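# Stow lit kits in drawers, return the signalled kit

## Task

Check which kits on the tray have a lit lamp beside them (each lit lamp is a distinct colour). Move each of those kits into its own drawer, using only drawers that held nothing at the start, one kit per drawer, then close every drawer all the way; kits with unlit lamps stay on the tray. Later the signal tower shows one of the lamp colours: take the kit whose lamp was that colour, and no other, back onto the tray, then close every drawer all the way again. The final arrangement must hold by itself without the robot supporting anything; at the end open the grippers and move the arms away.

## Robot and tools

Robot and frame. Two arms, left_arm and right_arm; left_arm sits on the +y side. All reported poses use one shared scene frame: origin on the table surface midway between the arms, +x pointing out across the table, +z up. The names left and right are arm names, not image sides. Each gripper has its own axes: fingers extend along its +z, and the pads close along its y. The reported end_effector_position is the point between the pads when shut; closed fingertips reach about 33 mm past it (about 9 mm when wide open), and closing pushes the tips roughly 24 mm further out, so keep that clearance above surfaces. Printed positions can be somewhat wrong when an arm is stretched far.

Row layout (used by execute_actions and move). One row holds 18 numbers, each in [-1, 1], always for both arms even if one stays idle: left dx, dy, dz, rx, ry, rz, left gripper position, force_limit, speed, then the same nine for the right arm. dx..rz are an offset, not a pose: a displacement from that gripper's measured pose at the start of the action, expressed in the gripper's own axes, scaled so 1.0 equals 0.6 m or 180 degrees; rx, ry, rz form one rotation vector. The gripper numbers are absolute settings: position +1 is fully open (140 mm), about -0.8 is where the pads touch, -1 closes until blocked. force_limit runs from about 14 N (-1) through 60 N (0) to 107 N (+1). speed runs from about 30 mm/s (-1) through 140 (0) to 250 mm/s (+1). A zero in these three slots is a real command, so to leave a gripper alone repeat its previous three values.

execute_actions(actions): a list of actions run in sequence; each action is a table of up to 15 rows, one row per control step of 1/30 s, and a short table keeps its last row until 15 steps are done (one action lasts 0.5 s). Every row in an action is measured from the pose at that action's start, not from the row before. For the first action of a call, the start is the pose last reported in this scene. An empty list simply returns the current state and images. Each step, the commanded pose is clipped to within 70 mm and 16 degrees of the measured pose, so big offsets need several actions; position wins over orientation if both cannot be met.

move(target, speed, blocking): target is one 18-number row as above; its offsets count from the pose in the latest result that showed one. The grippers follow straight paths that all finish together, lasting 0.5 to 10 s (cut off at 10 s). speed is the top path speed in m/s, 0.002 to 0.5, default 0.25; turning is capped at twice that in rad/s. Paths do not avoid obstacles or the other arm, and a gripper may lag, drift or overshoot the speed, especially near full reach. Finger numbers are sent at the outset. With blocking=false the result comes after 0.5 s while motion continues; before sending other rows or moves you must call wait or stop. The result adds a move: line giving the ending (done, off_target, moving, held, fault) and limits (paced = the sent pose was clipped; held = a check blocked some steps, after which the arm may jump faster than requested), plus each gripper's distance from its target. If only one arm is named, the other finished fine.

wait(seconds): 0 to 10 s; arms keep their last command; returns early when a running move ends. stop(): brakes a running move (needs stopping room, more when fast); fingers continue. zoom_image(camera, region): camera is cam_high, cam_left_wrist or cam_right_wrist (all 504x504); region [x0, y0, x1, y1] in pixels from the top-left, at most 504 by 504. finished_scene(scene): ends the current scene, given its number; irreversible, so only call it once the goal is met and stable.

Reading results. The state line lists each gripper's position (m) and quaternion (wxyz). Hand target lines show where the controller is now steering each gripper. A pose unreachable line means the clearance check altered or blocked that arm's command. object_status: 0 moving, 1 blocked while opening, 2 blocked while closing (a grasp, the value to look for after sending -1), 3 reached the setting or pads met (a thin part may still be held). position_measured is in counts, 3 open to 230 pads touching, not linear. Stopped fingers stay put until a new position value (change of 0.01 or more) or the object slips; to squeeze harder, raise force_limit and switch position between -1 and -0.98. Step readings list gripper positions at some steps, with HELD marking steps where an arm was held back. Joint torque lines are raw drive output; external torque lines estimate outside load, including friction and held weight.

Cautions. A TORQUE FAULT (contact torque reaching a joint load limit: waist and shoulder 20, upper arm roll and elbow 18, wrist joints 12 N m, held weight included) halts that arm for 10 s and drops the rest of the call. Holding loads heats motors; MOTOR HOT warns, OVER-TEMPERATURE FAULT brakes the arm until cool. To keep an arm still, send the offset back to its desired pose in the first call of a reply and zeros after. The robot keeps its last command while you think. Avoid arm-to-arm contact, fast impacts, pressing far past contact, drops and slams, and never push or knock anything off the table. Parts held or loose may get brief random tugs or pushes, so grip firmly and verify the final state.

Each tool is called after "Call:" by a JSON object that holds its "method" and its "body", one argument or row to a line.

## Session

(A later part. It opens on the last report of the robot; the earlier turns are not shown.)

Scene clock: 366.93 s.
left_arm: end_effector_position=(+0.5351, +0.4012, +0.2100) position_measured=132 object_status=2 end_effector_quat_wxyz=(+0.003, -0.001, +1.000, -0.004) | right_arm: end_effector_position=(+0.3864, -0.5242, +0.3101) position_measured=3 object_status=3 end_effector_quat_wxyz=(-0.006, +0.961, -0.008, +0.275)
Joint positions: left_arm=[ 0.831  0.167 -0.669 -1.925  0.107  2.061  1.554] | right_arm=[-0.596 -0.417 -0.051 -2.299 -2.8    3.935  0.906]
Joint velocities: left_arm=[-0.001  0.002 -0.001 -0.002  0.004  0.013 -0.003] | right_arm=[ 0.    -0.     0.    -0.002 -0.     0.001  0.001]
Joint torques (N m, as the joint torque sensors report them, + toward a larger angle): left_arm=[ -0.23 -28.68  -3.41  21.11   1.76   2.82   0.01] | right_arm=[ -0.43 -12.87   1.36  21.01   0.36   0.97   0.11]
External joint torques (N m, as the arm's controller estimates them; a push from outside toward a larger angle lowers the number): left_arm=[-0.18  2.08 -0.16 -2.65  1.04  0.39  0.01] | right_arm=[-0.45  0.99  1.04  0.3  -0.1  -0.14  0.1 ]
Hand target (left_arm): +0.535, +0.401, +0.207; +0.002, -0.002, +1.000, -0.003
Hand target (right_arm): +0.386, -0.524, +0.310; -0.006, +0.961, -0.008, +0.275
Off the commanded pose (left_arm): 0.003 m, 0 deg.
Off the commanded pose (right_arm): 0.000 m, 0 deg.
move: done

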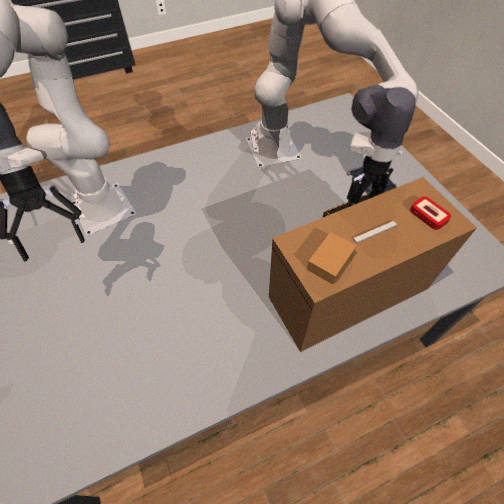

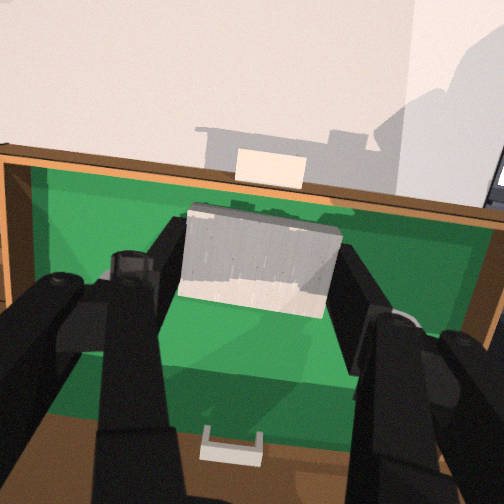

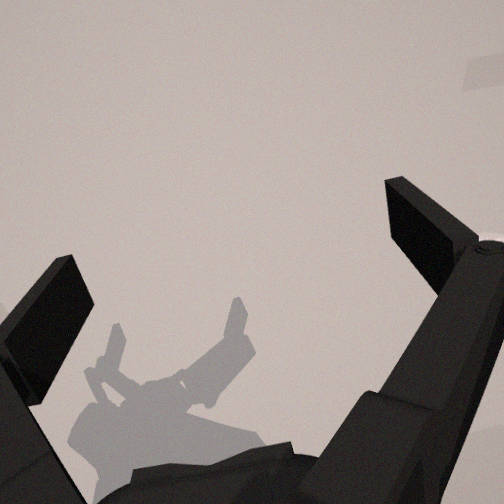

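Call:
{"method": "execute_actions", "body": {
  "actions": [
    [[0,0,0,0,0,0,0.25,0,0,0,0,0,0,0,0,1,0,0]]
  ]
}}

Call:
{"method": "move", "body": {
  "target": [0.02,0,-0.09,0,0,0,0.25,0,0,0,0,0,0,0,0,1,0,0],
  "speed": 0.15
}}

Call:
{"method": "move", "body": {
  "target": [0.12,-0.005,0.0,0,-0.155,0,0,0,0,0,0,0,0,0,0,1,0,0]
}}

Call:
{"method": "move", "body": {
  "target": [-0.046,0,0.087,0,0,0,0,0,0,0,0,0,0,0,0,1,0,0],
  "speed": 0.12
}}

Scene clock: 370.27 s.
left_arm: end_effector_position=(+0.5356, +0.4012, +0.2100) position_measured=98 object_status=3 end_effector_quat_wxyz=(+0.004, -0.001, +1.000, -0.004) | right_arm: end_effector_position=(+0.3864, -0.5242, +0.3101) position_measured=3 object_status=3 end_effector_quat_wxyz=(-0.006, +0.961, -0.008, +0.275)
Joint positions: left_arm=[ 0.831  0.167 -0.669 -1.926  0.108  2.063  1.553] | right_arm=[-0.596 -0.417 -0.051 -2.299 -2.8    3.935  0.906]
Joint velocities: left_arm=[-0.001 -0.001 -0.001  0.001 -0.001 -0.     0.001] | right_arm=[-0.    -0.001 -0.001  0.001  0.    -0.     0.001]
Joint torques (N m, as the joint torque sensors report them, + toward a larger angle): left_arm=[  0.3  -29.82  -4.03  23.26   0.56   2.11   0.11] | right_arm=[ -0.64 -12.96   1.43  20.79   0.36   0.92   0.11]
External joint torques (N m, as the arm's controller estimates them; a push from outside toward a larger angle lowers the number): left_arm=[ 0.45  1.02 -0.69 -0.51 -0.15 -0.32  0.12] | right_arm=[-0.63  0.93  1.14  0.02 -0.1  -0.18  0.09]
Hand target (left_arm): +0.535, +0.401, +0.210; +0.003, -0.001, +1.000, -0.004
Hand target (right_arm): +0.386, -0.524, +0.310; -0.006, +0.961, -0.008, +0.275
Off the commanded pose (left_arm): 0.001 m, 0 deg.
Off the commanded pose (right_arm): 0.000 m, 0 deg.
Step readings (end_effector_position):
0: left_arm (+0.5356, +0.4012, +0.2100) | right_arm (+0.3864, -0.5242, +0.3101)
1: left_arm (+0.5356, +0.4012, +0.2100) | right_arm (+0.3864, -0.5242, +0.3101)
2: left_arm (+0.5356, +0.4012, +0.2100) | right_arm (+0.3864, -0.5242, +0.3101)
4: left_arm (+0.5356, +0.4012, +0.2100) | right_arm (+0.3864, -0.5242, +0.3101)
8: left_arm (+0.5356, +0.4012, +0.2100) | right_arm (+0.3864, -0.5242, +0.3101)
15: end_effector_position above

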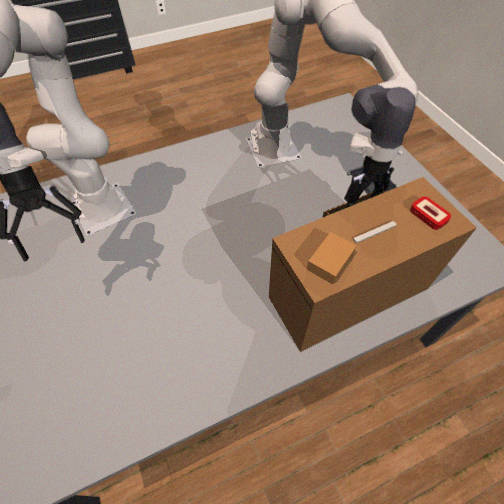

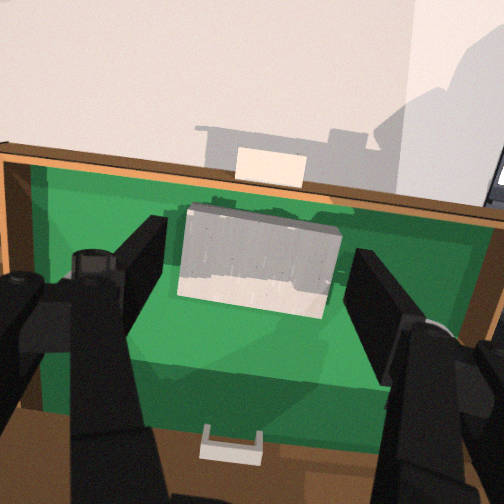

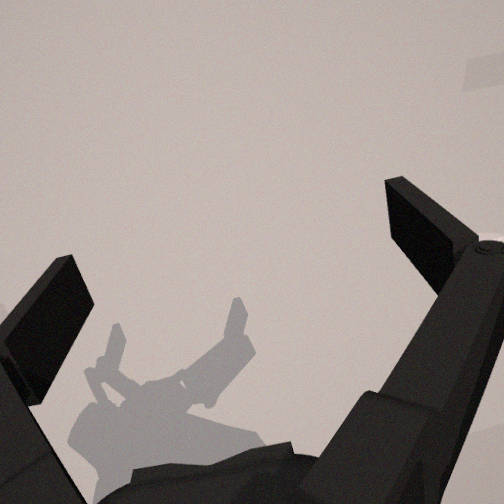

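Scene clock: 371.27 s.
left_arm: end_effector_position=(+0.5236, +0.4013, +0.2632) position_measured=98 object_status=3 end_effector_quat_wxyz=(+0.005, -0.003, +1.000, -0.002) | right_arm: end_effector_position=(+0.3864, -0.5242, +0.3101) position_measured=3 object_status=3 end_effector_quat_wxyz=(-0.006, +0.961, -0.008, +0.275)
Joint positions: left_arm=[ 0.844  0.075 -0.669 -1.883  0.046  1.951  1.592] | right_arm=[-0.596 -0.417 -0.051 -2.299 -2.8    3.935  0.906]
Joint velocities: left_arm=[-0.002 -0.001 -0.002 -0.001 -0.003 -0.012  0.012] | right_arm=[ 0.    -0.     0.    -0.001 -0.001 -0.     0.002]
Joint torques (N m, as the joint torque sensors report them, + toward a larger angle): left_arm=[  1.93 -27.35  -0.88  24.55  -0.31   2.04   0.11] | right_arm=[ -0.65 -13.11   1.34  20.91   0.36   0.95   0.13]
External joint torques (N m, as the arm's controller estimates them; a push from outside toward a larger angle lowers the number): left_arm=[ 2.09  0.92  0.71  0.29 -1.06 -0.4   0.11] | right_arm=[-0.68  0.85  0.99  0.12 -0.11 -0.16  0.11]
Hand target (left_arm): +0.522, +0.402, +0.264; +0.003, -0.002, +1.000, -0.003
Hand target (right_arm): +0.386, -0.524, +0.310; -0.006, +0.961, -0.008, +0.275
Off the commanded pose (left_arm): 0.001 m, 0 deg.
Off the commanded pose (right_arm): 0.000 m, 0 deg.
move: done

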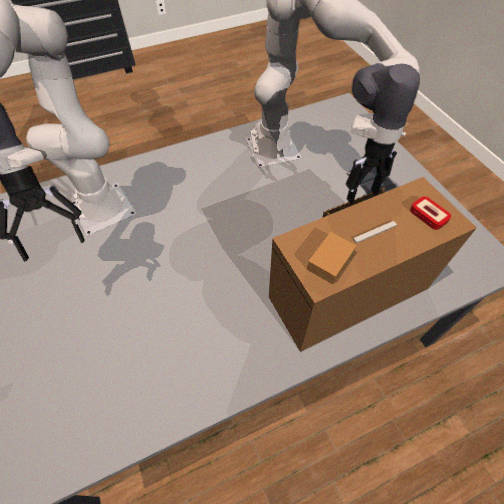

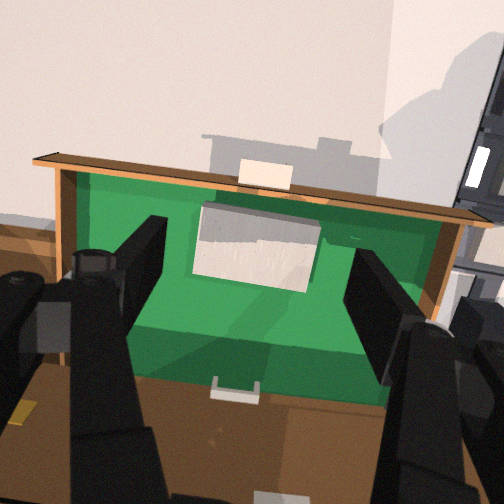

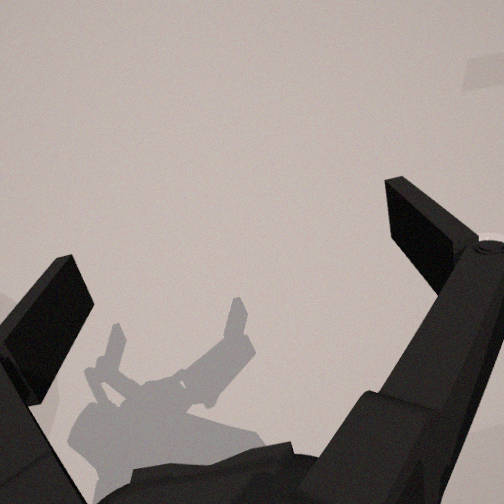

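Scene clock: 373.07 s.
left_arm: end_effector_position=(+0.4520, +0.3937, +0.2615) position_measured=129 object_status=3 end_effector_quat_wxyz=(+0.242, -0.005, +0.970, -0.003) | right_arm: end_effector_position=(+0.3864, -0.5242, +0.3101) position_measured=3 object_status=3 end_effector_quat_wxyz=(-0.006, +0.961, -0.008, +0.275)
Joint positions: left_arm=[ 0.553 -0.542 -0.371 -2.662 -0.434  2.607  1.936] | right_arm=[-0.596 -0.417 -0.051 -2.299 -2.8    3.935  0.906]
Joint velocities: left_arm=[-0.009  0.001  0.009 -0.001 -0.001  0.016  0.026] | right_arm=[-0.001 -0.001  0.001  0.001  0.    -0.     0.002]
Joint torques (N m, as the joint torque sensors report them, + toward a larger angle): left_arm=[ -1.11 -11.78   4.88  21.9    0.87   3.58   0.28] | right_arm=[ -0.58 -13.12   1.27  21.15   0.34   0.98   0.12]
External joint torques (N m, as the arm's controller estimates them; a push from outside toward a larger angle lowers the number): left_arm=[-1.08  0.31  0.94 -1.7   0.01  0.38  0.29] | right_arm=[-0.55  0.84  1.    0.36 -0.12 -0.13  0.1 ]
Hand target (left_arm): +0.452, +0.394, +0.260; +0.242, +0.001, +0.970, -0.002
Hand target (right_arm): +0.386, -0.524, +0.310; -0.006, +0.961, -0.008, +0.275
Off the commanded pose (left_arm): 0.004 m, 1 deg.
Off the commanded pose (right_arm): 0.000 m, 0 deg.
move: off_target (left_arm)

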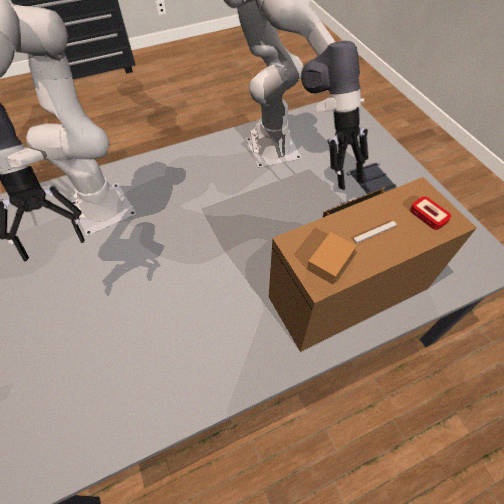

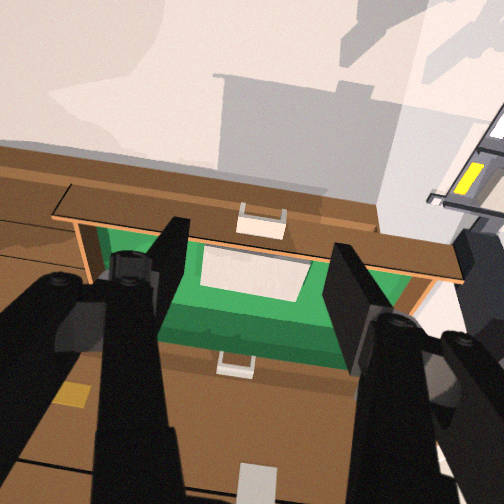

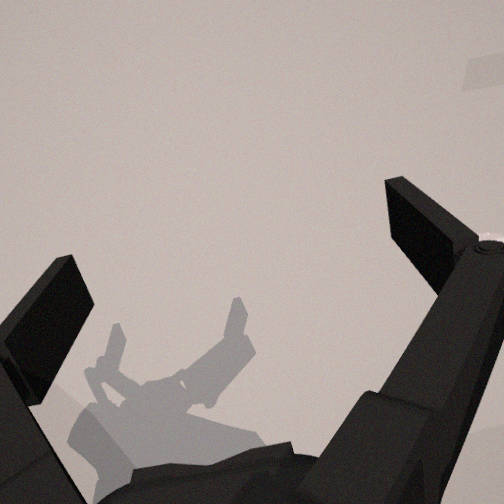

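Scene clock: 374.10 s.
left_arm: end_effector_position=(+0.4998, +0.3909, +0.2275) position_measured=129 object_status=3 end_effector_quat_wxyz=(+0.240, -0.002, +0.971, -0.007) | right_arm: end_effector_position=(+0.3864, -0.5242, +0.3101) position_measured=3 object_status=3 end_effector_quat_wxyz=(-0.006, +0.961, -0.008, +0.275)
Joint positions: left_arm=[ 0.603 -0.323 -0.442 -2.573 -0.407  2.74   1.918] | right_arm=[-0.596 -0.417 -0.051 -2.299 -2.8    3.935  0.906]
Joint velocities: left_arm=[ 0.01   0.004 -0.007  0.001  0.001  0.014 -0.006] | right_arm=[ 0.001 -0.001 -0.     0.001  0.     0.001 -0.   ]
Joint torques (N m, as the joint torque sensors report them, + toward a larger angle): left_arm=[  2.42 -16.55   1.37  22.73   1.73   3.71  -0.13] | right_arm=[ -0.35 -12.83   1.31  21.22   0.3    0.95   0.15]
External joint torques (N m, as the arm's controller estimates them; a push from outside toward a larger angle lowers the number): left_arm=[ 2.43  1.12 -1.82  0.15  0.88  0.54 -0.11] | right_arm=[-0.36  1.15  0.99  0.42 -0.16 -0.17  0.14]
Hand target (left_arm): +0.502, +0.392, +0.229; +0.243, -0.005, +0.970, -0.006
Hand target (right_arm): +0.386, -0.524, +0.310; -0.006, +0.961, -0.008, +0.275
Off the commanded pose (left_arm): 0.003 m, 1 deg.
Off the commanded pose (right_arm): 0.000 m, 0 deg.
move: done

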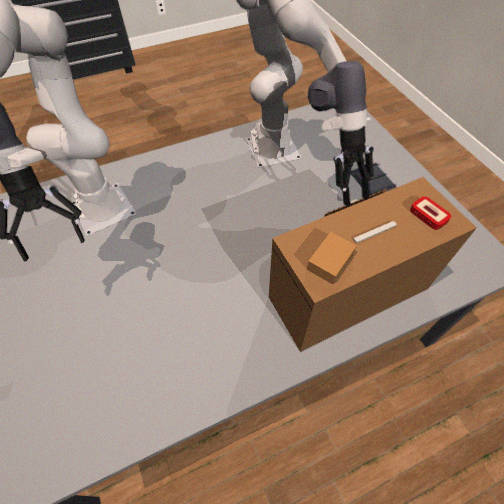

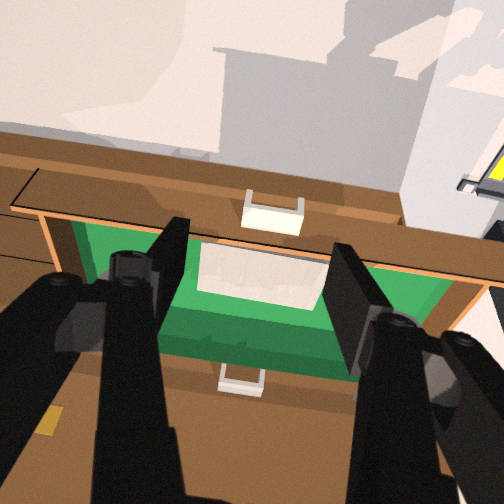

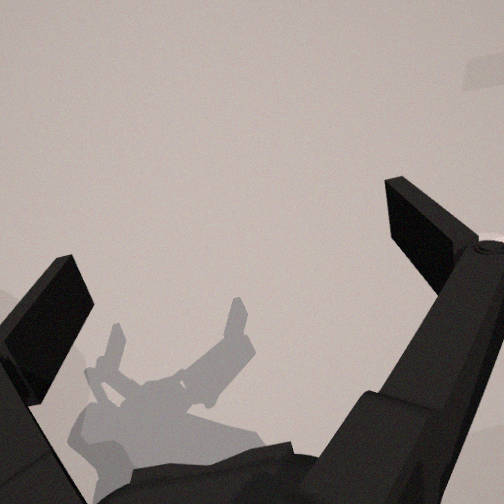

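Call:
{"method": "move", "body": {
  "target": [0.07,0.008,-0.075,0,0,0,0,0,0,0,0,0,0,0,0,1,0,0],
  "speed": 0.1
}}

Call:
{"method": "move", "body": {
  "target": [0.01,0.004,0.068,0,0,0,0,0,0,0,0,0,0,0,0,1,0,0],
  "speed": 0.1
}}

Scene clock: 377.23 s.
left_arm: end_effector_position=(+0.4427, +0.3976, +0.2487) position_measured=129 object_status=3 end_effector_quat_wxyz=(+0.242, -0.006, +0.970, -0.005) | right_arm: end_effector_position=(+0.3864, -0.5242, +0.3101) position_measured=3 object_status=3 end_effector_quat_wxyz=(-0.006, +0.961, -0.008, +0.275)
Joint positions: left_arm=[ 0.533 -0.55  -0.35  -2.706 -0.449  2.637  1.956] | right_arm=[-0.596 -0.417 -0.051 -2.299 -2.8    3.935  0.906]
Joint velocities: left_arm=[-0.001 -0.003 -0.001 -0.002 -0.    -0.009  0.004] | right_arm=[ 0.001  0.    -0.     0.001 -0.001  0.     0.001]
Joint torques (N m, as the joint torque sensors report them, + toward a larger angle): left_arm=[ -0.56 -12.56   4.42  21.87   0.86   2.69   0.22] | right_arm=[ -0.34 -12.84   1.5   20.98   0.36   0.95   0.14]
External joint torques (N m, as the arm's controller estimates them; a push from outside toward a larger angle lowers the number): left_arm=[-0.51 -0.91  0.84 -1.38  0.   -0.49  0.23] | right_arm=[-0.32  1.09  1.22  0.19 -0.09 -0.16  0.13]
Hand target (left_arm): +0.441, +0.397, +0.247; +0.240, -0.003, +0.971, -0.005
Hand target (right_arm): +0.386, -0.524, +0.310; -0.006, +0.961, -0.008, +0.275
Off the commanded pose (left_arm): 0.002 m, 1 deg.
Off the commanded pose (right_arm): 0.000 m, 0 deg.
move: done

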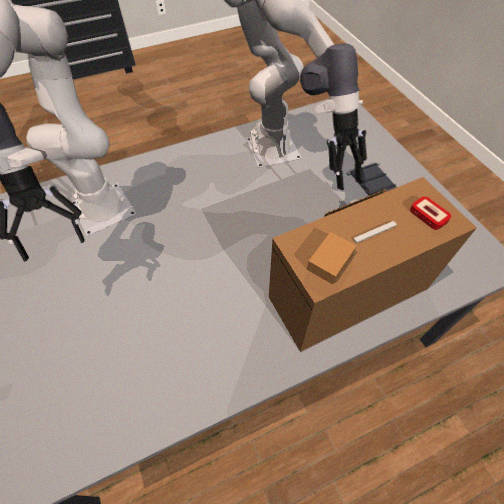

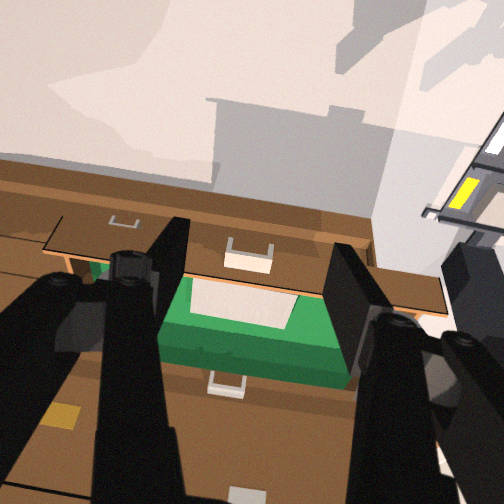

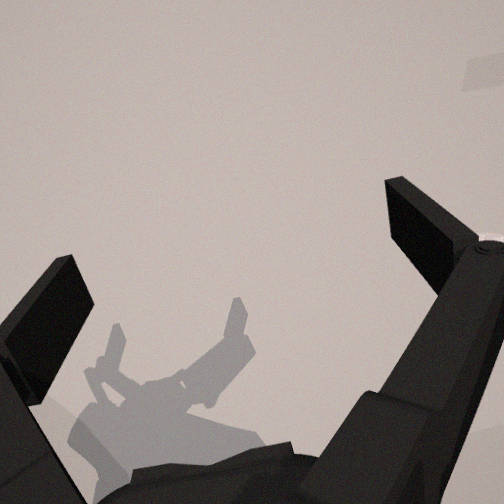

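Scene clock: 378.27 s.
left_arm: end_effector_position=(+0.4572, +0.3984, +0.2103) position_measured=129 object_status=3 end_effector_quat_wxyz=(+0.241, -0.006, +0.970, -0.006) | right_arm: end_effector_position=(+0.3864, -0.5242, +0.3101) position_measured=3 object_status=3 end_effector_quat_wxyz=(-0.006, +0.961, -0.008, +0.275)
Joint positions: left_arm=[ 0.518 -0.421 -0.36  -2.715 -0.467  2.775  1.975] | right_arm=[-0.596 -0.417 -0.051 -2.299 -2.8    3.935  0.906]
Joint velocities: left_arm=[-0.003  0.002  0.004  0.     0.001  0.013  0.006] | right_arm=[-0.    -0.     0.001 -0.001 -0.    -0.    -0.001]
Joint torques (N m, as the joint torque sensors report them, + toward a larger angle): left_arm=[ -1.59 -12.79   3.8   21.28   0.01   3.62   0.33] | right_arm=[ -0.43 -13.08   1.29  20.95   0.41   0.95   0.11]
External joint torques (N m, as the arm's controller estimates them; a push from outside toward a larger angle lowers the number): left_arm=[-1.6   1.93  0.94 -0.85 -0.88  0.46  0.35] | right_arm=[-0.44  0.8   0.97  0.23 -0.05 -0.16  0.1 ]
Hand target (left_arm): +0.458, +0.398, +0.210; +0.242, -0.005, +0.970, -0.006
Hand target (right_arm): +0.386, -0.524, +0.310; -0.006, +0.961, -0.008, +0.275
Off the commanded pose (left_arm): 0.002 m, 0 deg.
Off the commanded pose (right_arm): 0.000 m, 0 deg.
move: done

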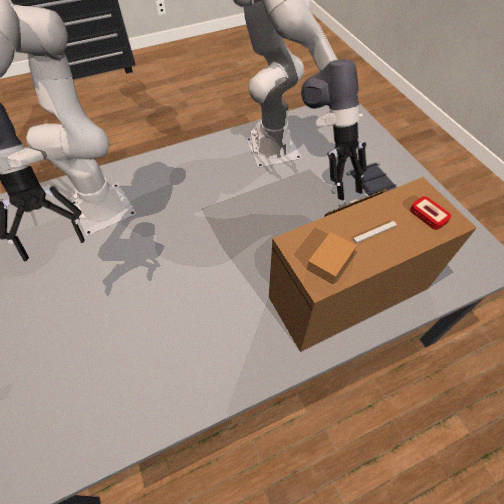

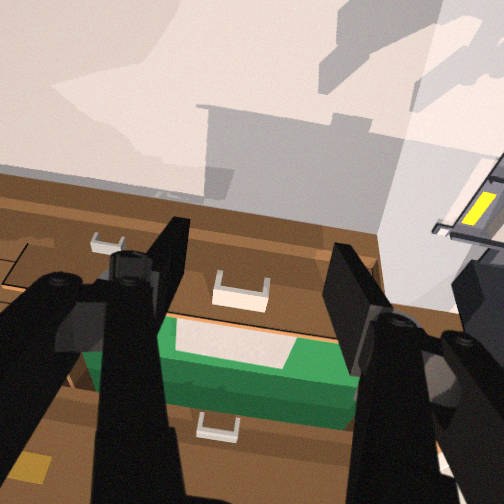

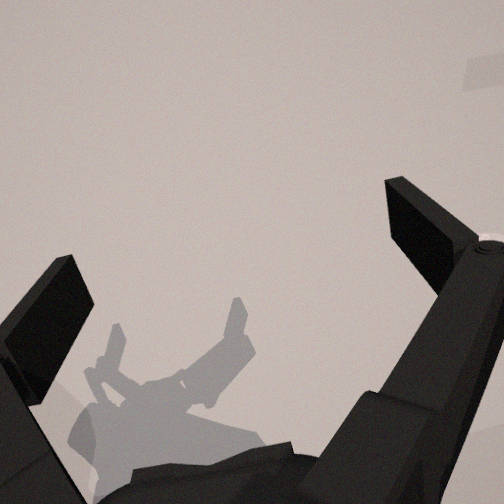

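Call:
{"method": "move", "body": {
  "target": [-0.214,0,0.125,0,0,0,0,0,0,0,0,0,0,0,0,1,0,0],
  "speed": 0.06
}}

Call:
{"method": "move", "body": {
  "target": [-0.008,0,0.004,0,0,0,0,0,0,0,0,0,0,0,0,1,0,0],
  "speed": 0.02
}}

Call:
{"method": "move", "body": {
  "target": [0.16,0,-0.085,0,0,0,0,0,0,0,0,0,0,0,0,1,0,0],
  "speed": 0.15
}}

Call:
{"method": "move", "body": {
  "target": [0.05,-0.22,0.08,0,0,0,0,0,0,0,0,0,0,0,0,1,0,0],
  "speed": 0.2
}}

Scene clock: 384.47 s.
left_arm: end_effector_position=(+0.6024, +0.4007, +0.2050) position_measured=129 object_status=3 end_effector_quat_wxyz=(+0.240, -0.003, +0.971, -0.007) | right_arm: end_effector_position=(+0.3864, -0.5242, +0.3101) position_measured=3 object_status=3 end_effector_quat_wxyz=(-0.006, +0.961, -0.008, +0.275)
Joint positions: left_arm=[ 0.696  0.043 -0.506 -2.277 -0.06   2.797  1.677] | right_arm=[-0.596 -0.417 -0.051 -2.299 -2.8    3.935  0.906]
Joint velocities: left_arm=[-0.001  0.     0.001  0.004  0.019 -0.002 -0.053] | right_arm=[ 0.     0.001  0.001 -0.001 -0.     0.001  0.   ]
Joint torques (N m, as the joint torque sensors report them, + toward a larger angle): left_arm=[  0.97 -24.49  -0.09  24.71   1.74   4.49   0.21] | right_arm=[ -0.28 -13.01   1.22  21.15   0.37   0.96   0.08]
External joint torques (N m, as the arm's controller estimates them; a push from outside toward a larger angle lowers the number): left_arm=[0.94 4.16 0.52 1.95 1.05 1.24 0.22] | right_arm=[-0.33  0.81  0.85  0.44 -0.09 -0.15  0.07]
Hand target (left_arm): +0.606, +0.401, +0.206; +0.243, -0.008, +0.970, -0.008
Hand target (right_arm): +0.386, -0.524, +0.310; -0.006, +0.961, -0.008, +0.275
Off the commanded pose (left_arm): 0.004 m, 0 deg.
Off the commanded pose (right_arm): 0.000 m, 0 deg.
move: off_target (left_arm)

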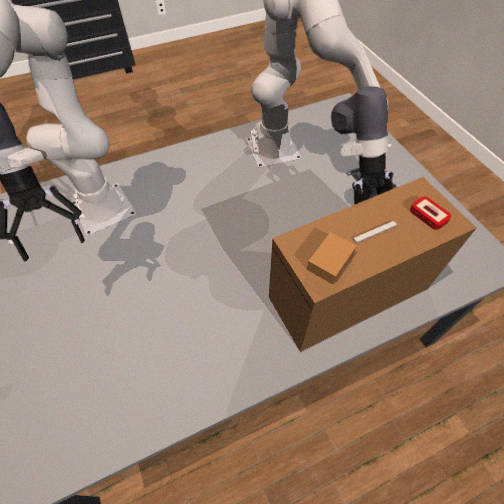

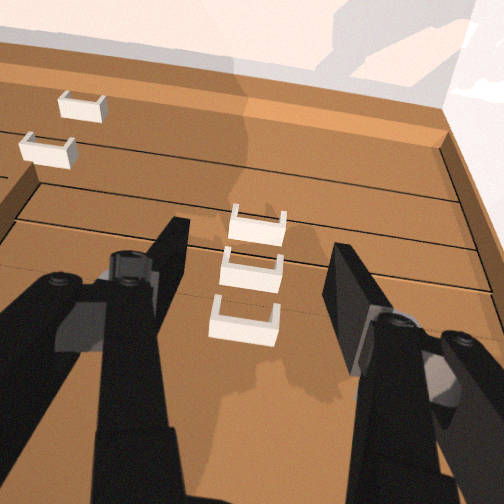

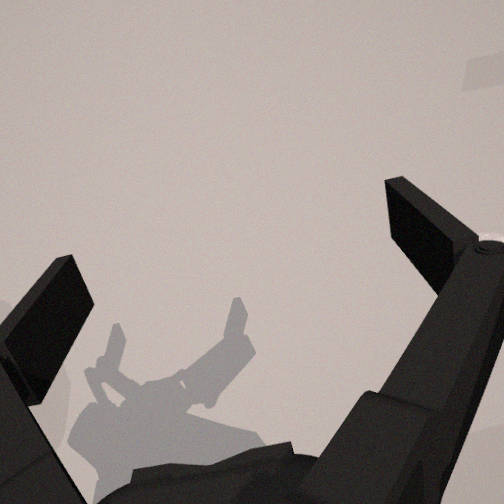

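Scene clock: 385.17 s.
left_arm: end_effector_position=(+0.6032, +0.4008, +0.2046) position_measured=129 object_status=3 end_effector_quat_wxyz=(+0.235, -0.005, +0.972, -0.007) | right_arm: end_effector_position=(+0.3864, -0.5242, +0.3101) position_measured=3 object_status=3 end_effector_quat_wxyz=(-0.006, +0.961, -0.008, +0.275)
Joint positions: left_arm=[ 0.696  0.049 -0.506 -2.265 -0.046  2.782  1.662] | right_arm=[-0.596 -0.417 -0.051 -2.299 -2.8    3.935  0.906]
Joint velocities: left_arm=[ 0.001  0.001 -0.001  0.004  0.007 -0.005 -0.015] | right_arm=[-0.    -0.001  0.002  0.001  0.     0.001 -0.002]
Joint torques (N m, as the joint torque sensors report them, + toward a larger angle): left_arm=[  0.25 -22.54  -0.97  25.31   1.83   5.09   0.29] | right_arm=[ -0.47 -12.86   1.65  20.98   0.37   0.94   0.11]
External joint torques (N m, as the arm's controller estimates them; a push from outside toward a larger angle lowers the number): left_arm=[ 0.17  6.27 -0.35  2.57  1.15  1.86  0.3 ] | right_arm=[-0.52  1.1   1.28  0.21 -0.1  -0.17  0.1 ]
Hand target (left_arm): +0.608, +0.401, +0.205; +0.240, -0.003, +0.971, -0.007
Hand target (right_arm): +0.386, -0.524, +0.310; -0.006, +0.961, -0.008, +0.275
Off the commanded pose (left_arm): 0.005 m, 1 deg.
Off the commanded pose (right_arm): 0.000 m, 0 deg.
move: off_target (left_arm)

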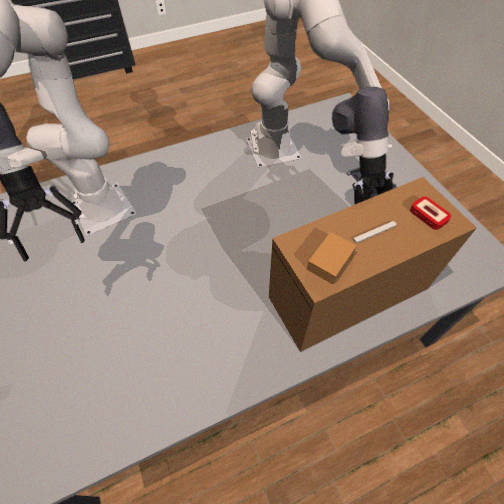

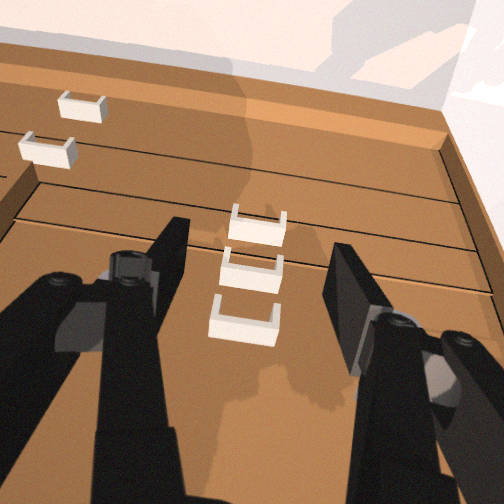

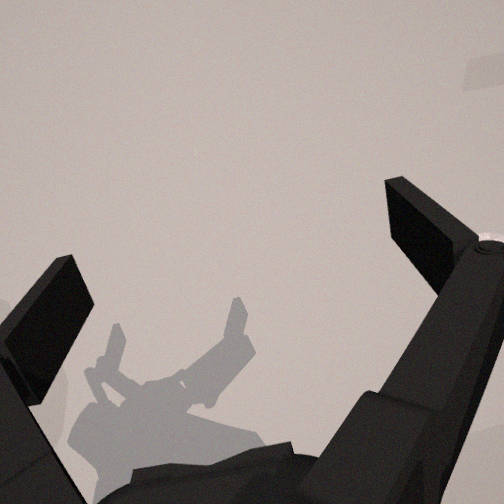

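Scene clock: 386.60 s.
left_arm: end_effector_position=(+0.4954, +0.3992, +0.2057) position_measured=129 object_status=3 end_effector_quat_wxyz=(+0.234, -0.009, +0.972, -0.007) | right_arm: end_effector_position=(+0.3864, -0.5242, +0.3101) position_measured=3 object_status=3 end_effector_quat_wxyz=(-0.006, +0.961, -0.008, +0.275)
Joint positions: left_arm=[ 0.545 -0.28  -0.373 -2.6   -0.364  2.792  1.893] | right_arm=[-0.596 -0.417 -0.051 -2.299 -2.8    3.935  0.906]
Joint velocities: left_arm=[-0.017 -0.     0.02  -0.001  0.    -0.     0.03 ] | right_arm=[ 0.     0.001 -0.     0.    -0.     0.     0.002]
Joint torques (N m, as the joint torque sensors report them, + toward a larger angle): left_arm=[ -0.61 -19.24   2.8   20.58   0.25   3.17   0.18] | right_arm=[ -0.43 -12.94   1.44  20.91   0.37   0.96   0.09]
External joint torques (N m, as the arm's controller estimates them; a push from outside toward a larger angle lowers the number): left_arm=[-0.64 -0.03  0.53 -1.57 -0.59 -0.02  0.19] | right_arm=[-0.43  0.96  1.14  0.17 -0.09 -0.15  0.08]
Hand target (left_arm): +0.495, +0.399, +0.205; +0.234, -0.004, +0.972, -0.006
Hand target (right_arm): +0.386, -0.524, +0.310; -0.006, +0.961, -0.008, +0.275
Off the commanded pose (left_arm): 0.001 m, 1 deg.
Off the commanded pose (right_arm): 0.000 m, 0 deg.
move: done

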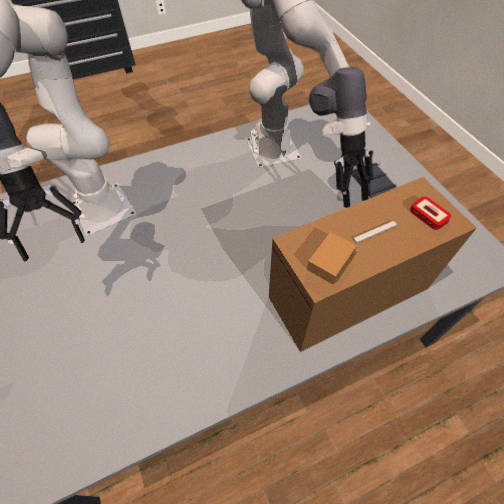

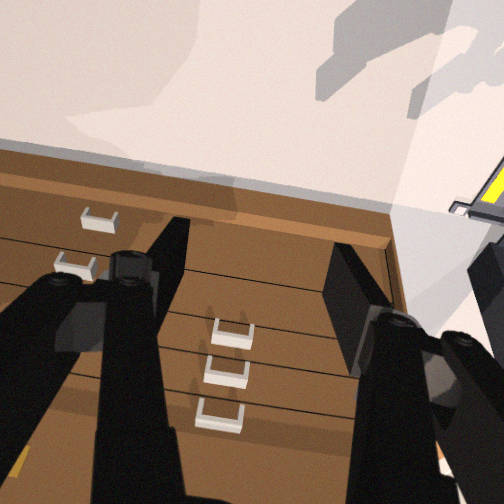

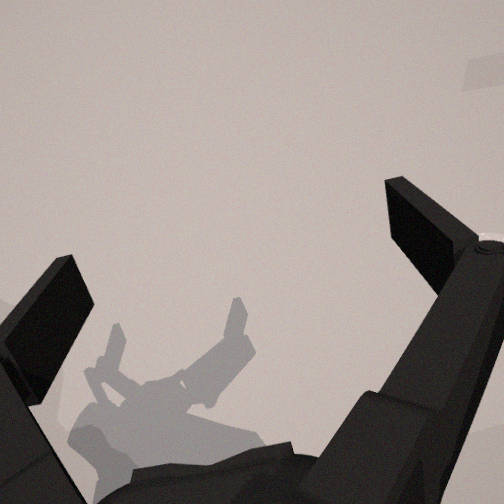

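Scene clock: 388.30 s.
left_arm: end_effector_position=(+0.4928, +0.2629, +0.1516) position_measured=129 object_status=3 end_effector_quat_wxyz=(+0.235, -0.001, +0.972, -0.009) | right_arm: end_effector_position=(+0.3864, -0.5242, +0.3101) position_measured=3 object_status=3 end_effector_quat_wxyz=(-0.006, +0.961, -0.008, +0.275)
Joint positions: left_arm=[ 0.803 -0.198 -0.933 -2.629 -0.249  2.967  1.511] | right_arm=[-0.596 -0.417 -0.051 -2.299 -2.8    3.935  0.906]
Joint velocities: left_arm=[ 0.026 -0.004 -0.031  0.003 -0.001 -0.004 -0.038] | right_arm=[-0.     0.    -0.001  0.    -0.001 -0.001 -0.002]
Joint torques (N m, as the joint torque sensors report them, + toward a larger angle): left_arm=[  2.22 -14.12   2.89  20.59  -0.14   2.83  -0.04] | right_arm=[ -0.68 -12.88   1.38  21.11   0.36   0.96   0.12]
External joint torques (N m, as the arm's controller estimates them; a push from outside toward a larger angle lowers the number): left_arm=[ 2.18 -1.21 -1.12  0.57 -0.6  -0.43 -0.03] | right_arm=[-0.61  0.99  1.15  0.34 -0.09 -0.14  0.11]
Hand target (left_arm): +0.493, +0.263, +0.153; +0.235, -0.009, +0.972, -0.010
Hand target (right_arm): +0.386, -0.524, +0.310; -0.006, +0.961, -0.008, +0.275
Off the commanded pose (left_arm): 0.003 m, 1 deg.
Off the commanded pose (right_arm): 0.000 m, 0 deg.
move: done

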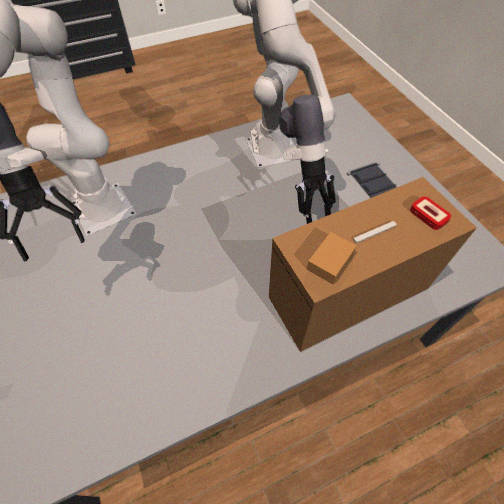

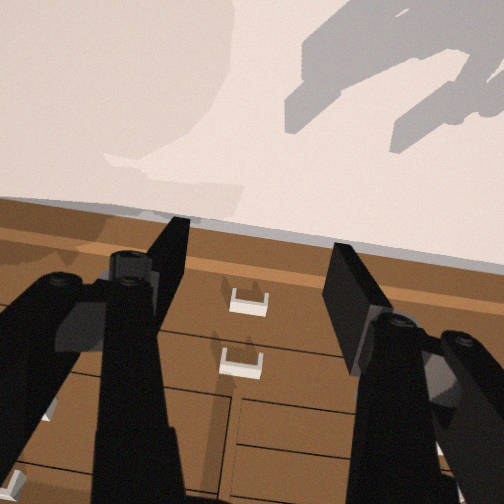

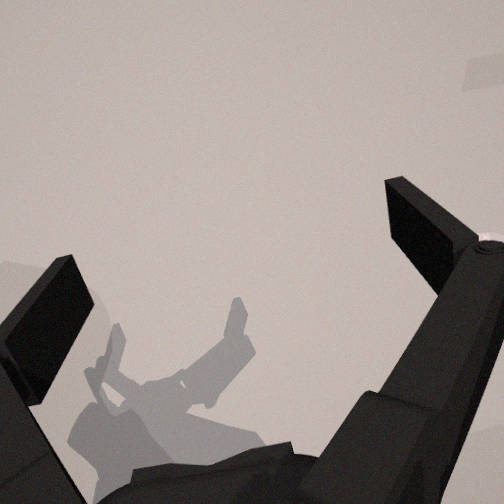

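Call:
{"method": "move", "body": {
  "target": [-0.134,0.002,0.072,0,0,0,0,0,0,0,0,0,0,0,0,1,0,0],
  "speed": 0.12
}}

Scene clock: 392.47 s.
left_arm: end_effector_position=(+0.5844, +0.2689, +0.1502) position_measured=129 object_status=3 end_effector_quat_wxyz=(+0.237, +0.002, +0.971, -0.006) | right_arm: end_effector_position=(+0.3864, -0.5242, +0.3101) position_measured=3 object_status=3 end_effector_quat_wxyz=(-0.006, +0.961, -0.008, +0.275)
Joint positions: left_arm=[ 0.707  0.151 -0.701 -2.32   0.529  2.882  0.992] | right_arm=[-0.596 -0.417 -0.051 -2.299 -2.8    3.935  0.906]
Joint velocities: left_arm=[-0.02  -0.002  0.02  -0.001  0.007  0.    -0.042] | right_arm=[-0.001 -0.    -0.    -0.     0.001 -0.    -0.001]
Joint torques (N m, as the joint torque sensors report them, + toward a larger angle): left_arm=[ -1.45 -27.62  -2.36  22.14   0.94   2.8   -0.04] | right_arm=[ -0.36 -12.89   1.26  20.99   0.36   0.94   0.1 ]
External joint torques (N m, as the arm's controller estimates them; a push from outside toward a larger angle lowers the number): left_arm=[-1.64 -0.92  0.44  0.7   0.9  -0.3  -0.03] | right_arm=[-0.34  1.06  0.97  0.21 -0.1  -0.17  0.09]
Hand target (left_arm): +0.585, +0.269, +0.152; +0.238, -0.004, +0.971, -0.006
Hand target (right_arm): +0.386, -0.524, +0.310; -0.006, +0.961, -0.008, +0.275
Off the commanded pose (left_arm): 0.005 m, 1 deg.
Off the commanded pose (right_arm): 0.000 m, 0 deg.
move: off_target (left_arm)

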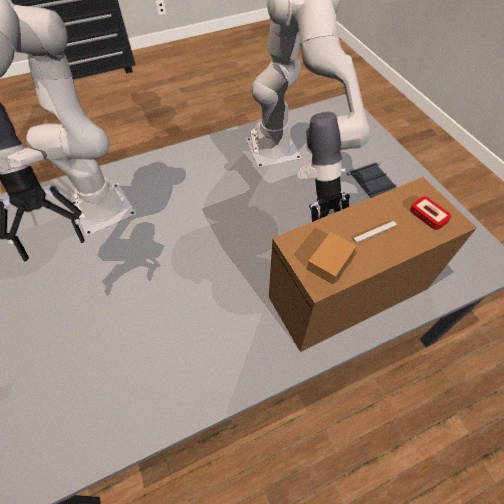

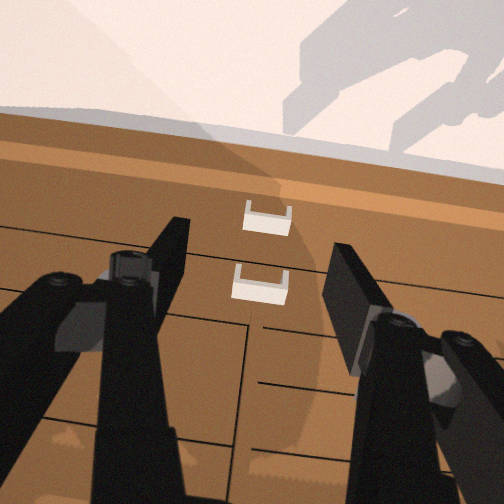

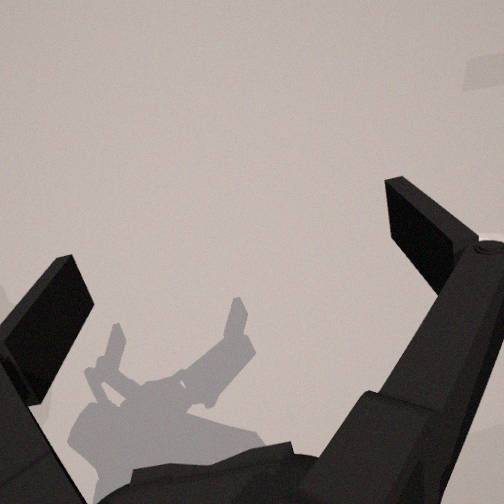

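Call:
{"method": "move", "body": {
  "target": [-0.022,0,0.018,0,0,0,0,0,0,0,0,0,0,0,0,1,0,0],
  "speed": 0.04
}}

Call:
{"method": "execute_actions", "body": {
  "actions": [
    [[0,0,0,0,0,0,-1,0.3,-0.3,0,0,0,0,0,0,1,0,0]],
    [[0,0,0,0,0,0,-1,0.3,-0.3,0,0,0,0,0,0,1,0,0]]
  ]
}}

Scene clock: 395.13 s.
left_arm: end_effector_position=(+0.6010, +0.2692, +0.1472) position_measured=129 object_status=3 end_effector_quat_wxyz=(+0.238, +0.003, +0.971, -0.007) | right_arm: end_effector_position=(+0.3864, -0.5242, +0.3101) position_measured=3 object_status=3 end_effector_quat_wxyz=(-0.006, +0.961, -0.008, +0.275)
Joint positions: left_arm=[ 0.673  0.206 -0.664 -2.261  0.583  2.866  0.964] | right_arm=[-0.596 -0.417 -0.051 -2.299 -2.8    3.935  0.906]
Joint velocities: left_arm=[-0.019  0.002  0.014  0.006  0.01  -0.007 -0.014] | right_arm=[-0.001 -0.    -0.     0.001  0.002 -0.    -0.002]
Joint torques (N m, as the joint torque sensors report them, + toward a larger angle): left_arm=[ -1.73 -27.19  -3.84  23.12   1.     2.82  -0.02] | right_arm=[ -0.43 -12.98   1.42  20.95   0.35   0.95   0.12]
External joint torques (N m, as the arm's controller estimates them; a push from outside toward a larger angle lowers the number): left_arm=[-1.7   2.08  0.18  1.57  0.95 -0.3   0.  ] | right_arm=[-0.42  0.99  1.13  0.14 -0.12 -0.16  0.1 ]
Hand target (left_arm): +0.601, +0.269, +0.147; +0.237, +0.001, +0.971, -0.006
Hand target (right_arm): +0.386, -0.524, +0.310; -0.006, +0.961, -0.008, +0.275
Off the commanded pose (left_arm): 0.001 m, 0 deg.
Off the commanded pose (right_arm): 0.000 m, 0 deg.
move: done

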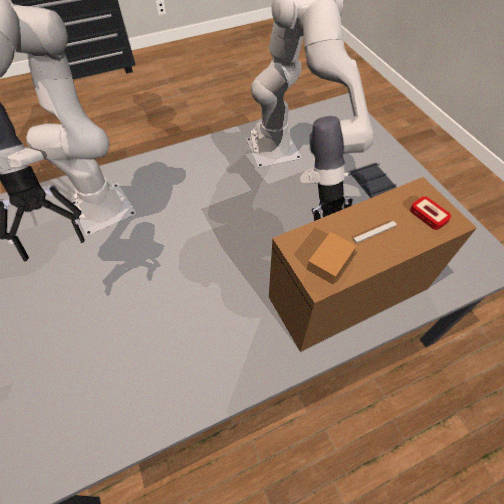

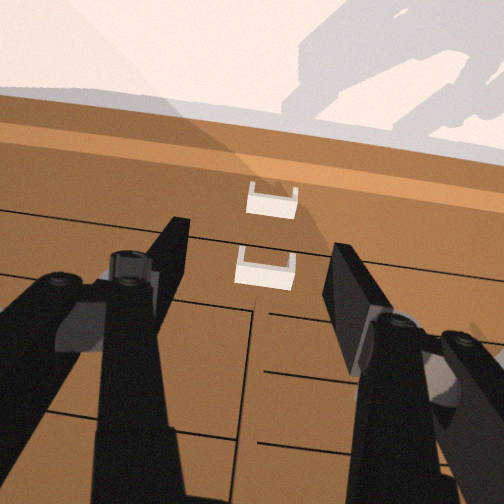

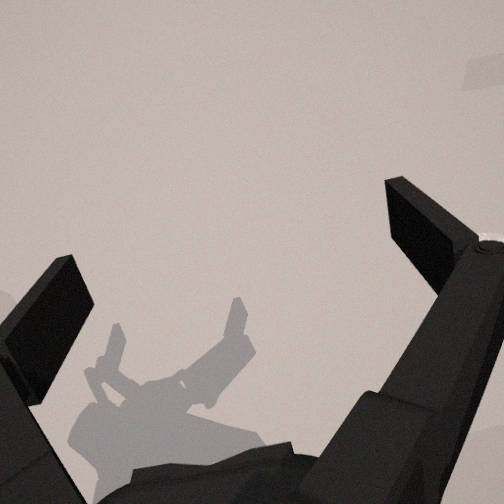

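Scene clock: 396.13 s.
left_arm: end_effector_position=(+0.6014, +0.2737, +0.1475) position_measured=196 object_status=2 end_effector_quat_wxyz=(+0.238, -0.000, +0.971, -0.005) | right_arm: end_effector_position=(+0.3864, -0.5242, +0.3101) position_measured=3 object_status=3 end_effector_quat_wxyz=(-0.006, +0.961, -0.008, +0.275)
Joint positions: left_arm=[ 0.676  0.205 -0.661 -2.261  0.583  2.864  0.964] | right_arm=[-0.596 -0.417 -0.051 -2.299 -2.8    3.935  0.906]
Joint velocities: left_arm=[-0.001 -0.001 -0.     0.001  0.     0.001 -0.001] | right_arm=[ 0.001 -0.001  0.001 -0.002  0.    -0.001 -0.   ]
Joint torques (N m, as the joint torque sensors report them, + toward a larger angle): left_arm=[  0.59 -28.97  -4.61  20.53  -0.05   3.22   0.16] | right_arm=[ -0.45 -12.99   1.14  20.93   0.39   0.96   0.11]
External joint torques (N m, as the arm's controller estimates them; a push from outside toward a larger angle lowers the number): left_arm=[ 0.6   0.36 -0.67 -1.09 -0.1   0.1   0.17] | right_arm=[-0.49  0.92  0.78  0.2  -0.08 -0.15  0.1 ]
External joint torques at the end of the 1st action: left_arm=[-1.08  1.5  -2.57 -0.23 -0.21  0.27  0.07] | right_arm=[-0.43  1.02  1.17  0.07 -0.09 -0.19  0.11]
Hand target (left_arm): +0.601, +0.274, +0.147; +0.238, -0.000, +0.971, -0.005
Hand target (right_arm): +0.386, -0.524, +0.310; -0.006, +0.961, -0.008, +0.275
Off the commanded pose (left_arm): 0.000 m, 0 deg.
Off the commanded pose (right_arm): 0.000 m, 0 deg.
Step readings (end_effector_position; steps 1 to 15: 1st action; 16 to 30: 2nd action):
0: left_arm (+0.6010, +0.2692, +0.1472) | right_arm (+0.3864, -0.5242, +0.3101)
1: left_arm (+0.6010, +0.2691, +0.1472) | right_arm (+0.3864, -0.5242, +0.3101)
2: left_arm (+0.6010, +0.2691, +0.1472) | right_arm (+0.3864, -0.5242, +0.3101)
4: left_arm (+0.6010, +0.2691, +0.1472) | right_arm (+0.3864, -0.5242, +0.3101)
8: left_arm (+0.6010, +0.2691, +0.1472) | right_arm (+0.3864, -0.5242, +0.3101)
15: left_arm (+0.6014, +0.2737, +0.1475) | right_arm (+0.3864, -0.5242, +0.3101)
16: left_arm (+0.6014, +0.2737, +0.1475) | right_arm (+0.3864, -0.5242, +0.3101)
17: left_arm (+0.6014, +0.2737, +0.1475) | right_arm (+0.3864, -0.5242, +0.3101)
19: left_arm (+0.6014, +0.2737, +0.1475) | right_arm (+0.3864, -0.5242, +0.3101)
23: left_arm (+0.6014, +0.2737, +0.1475) | right_arm (+0.3864, -0.5242, +0.3101)
30: end_effector_position above

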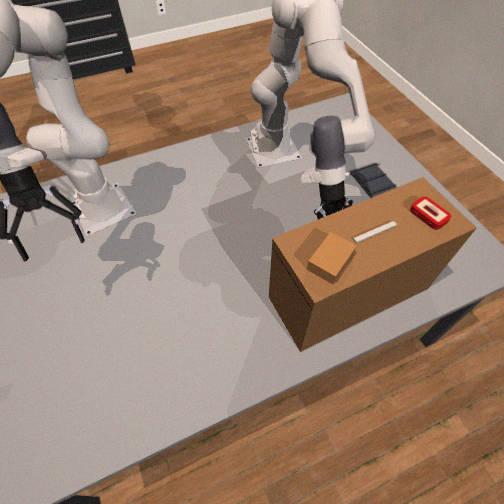

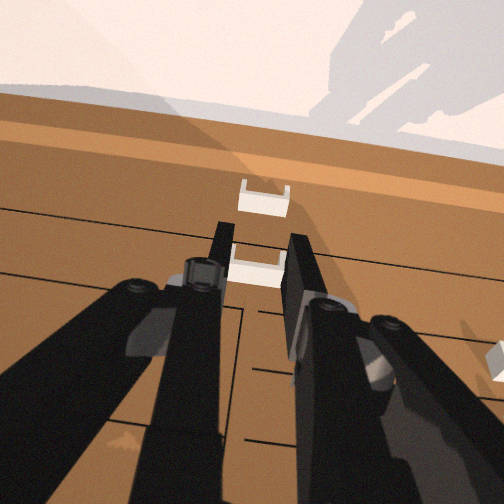

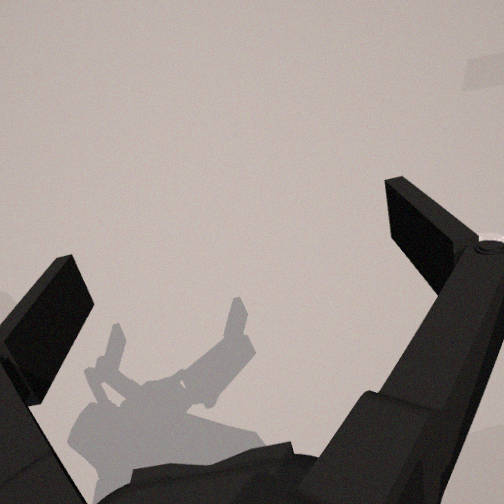

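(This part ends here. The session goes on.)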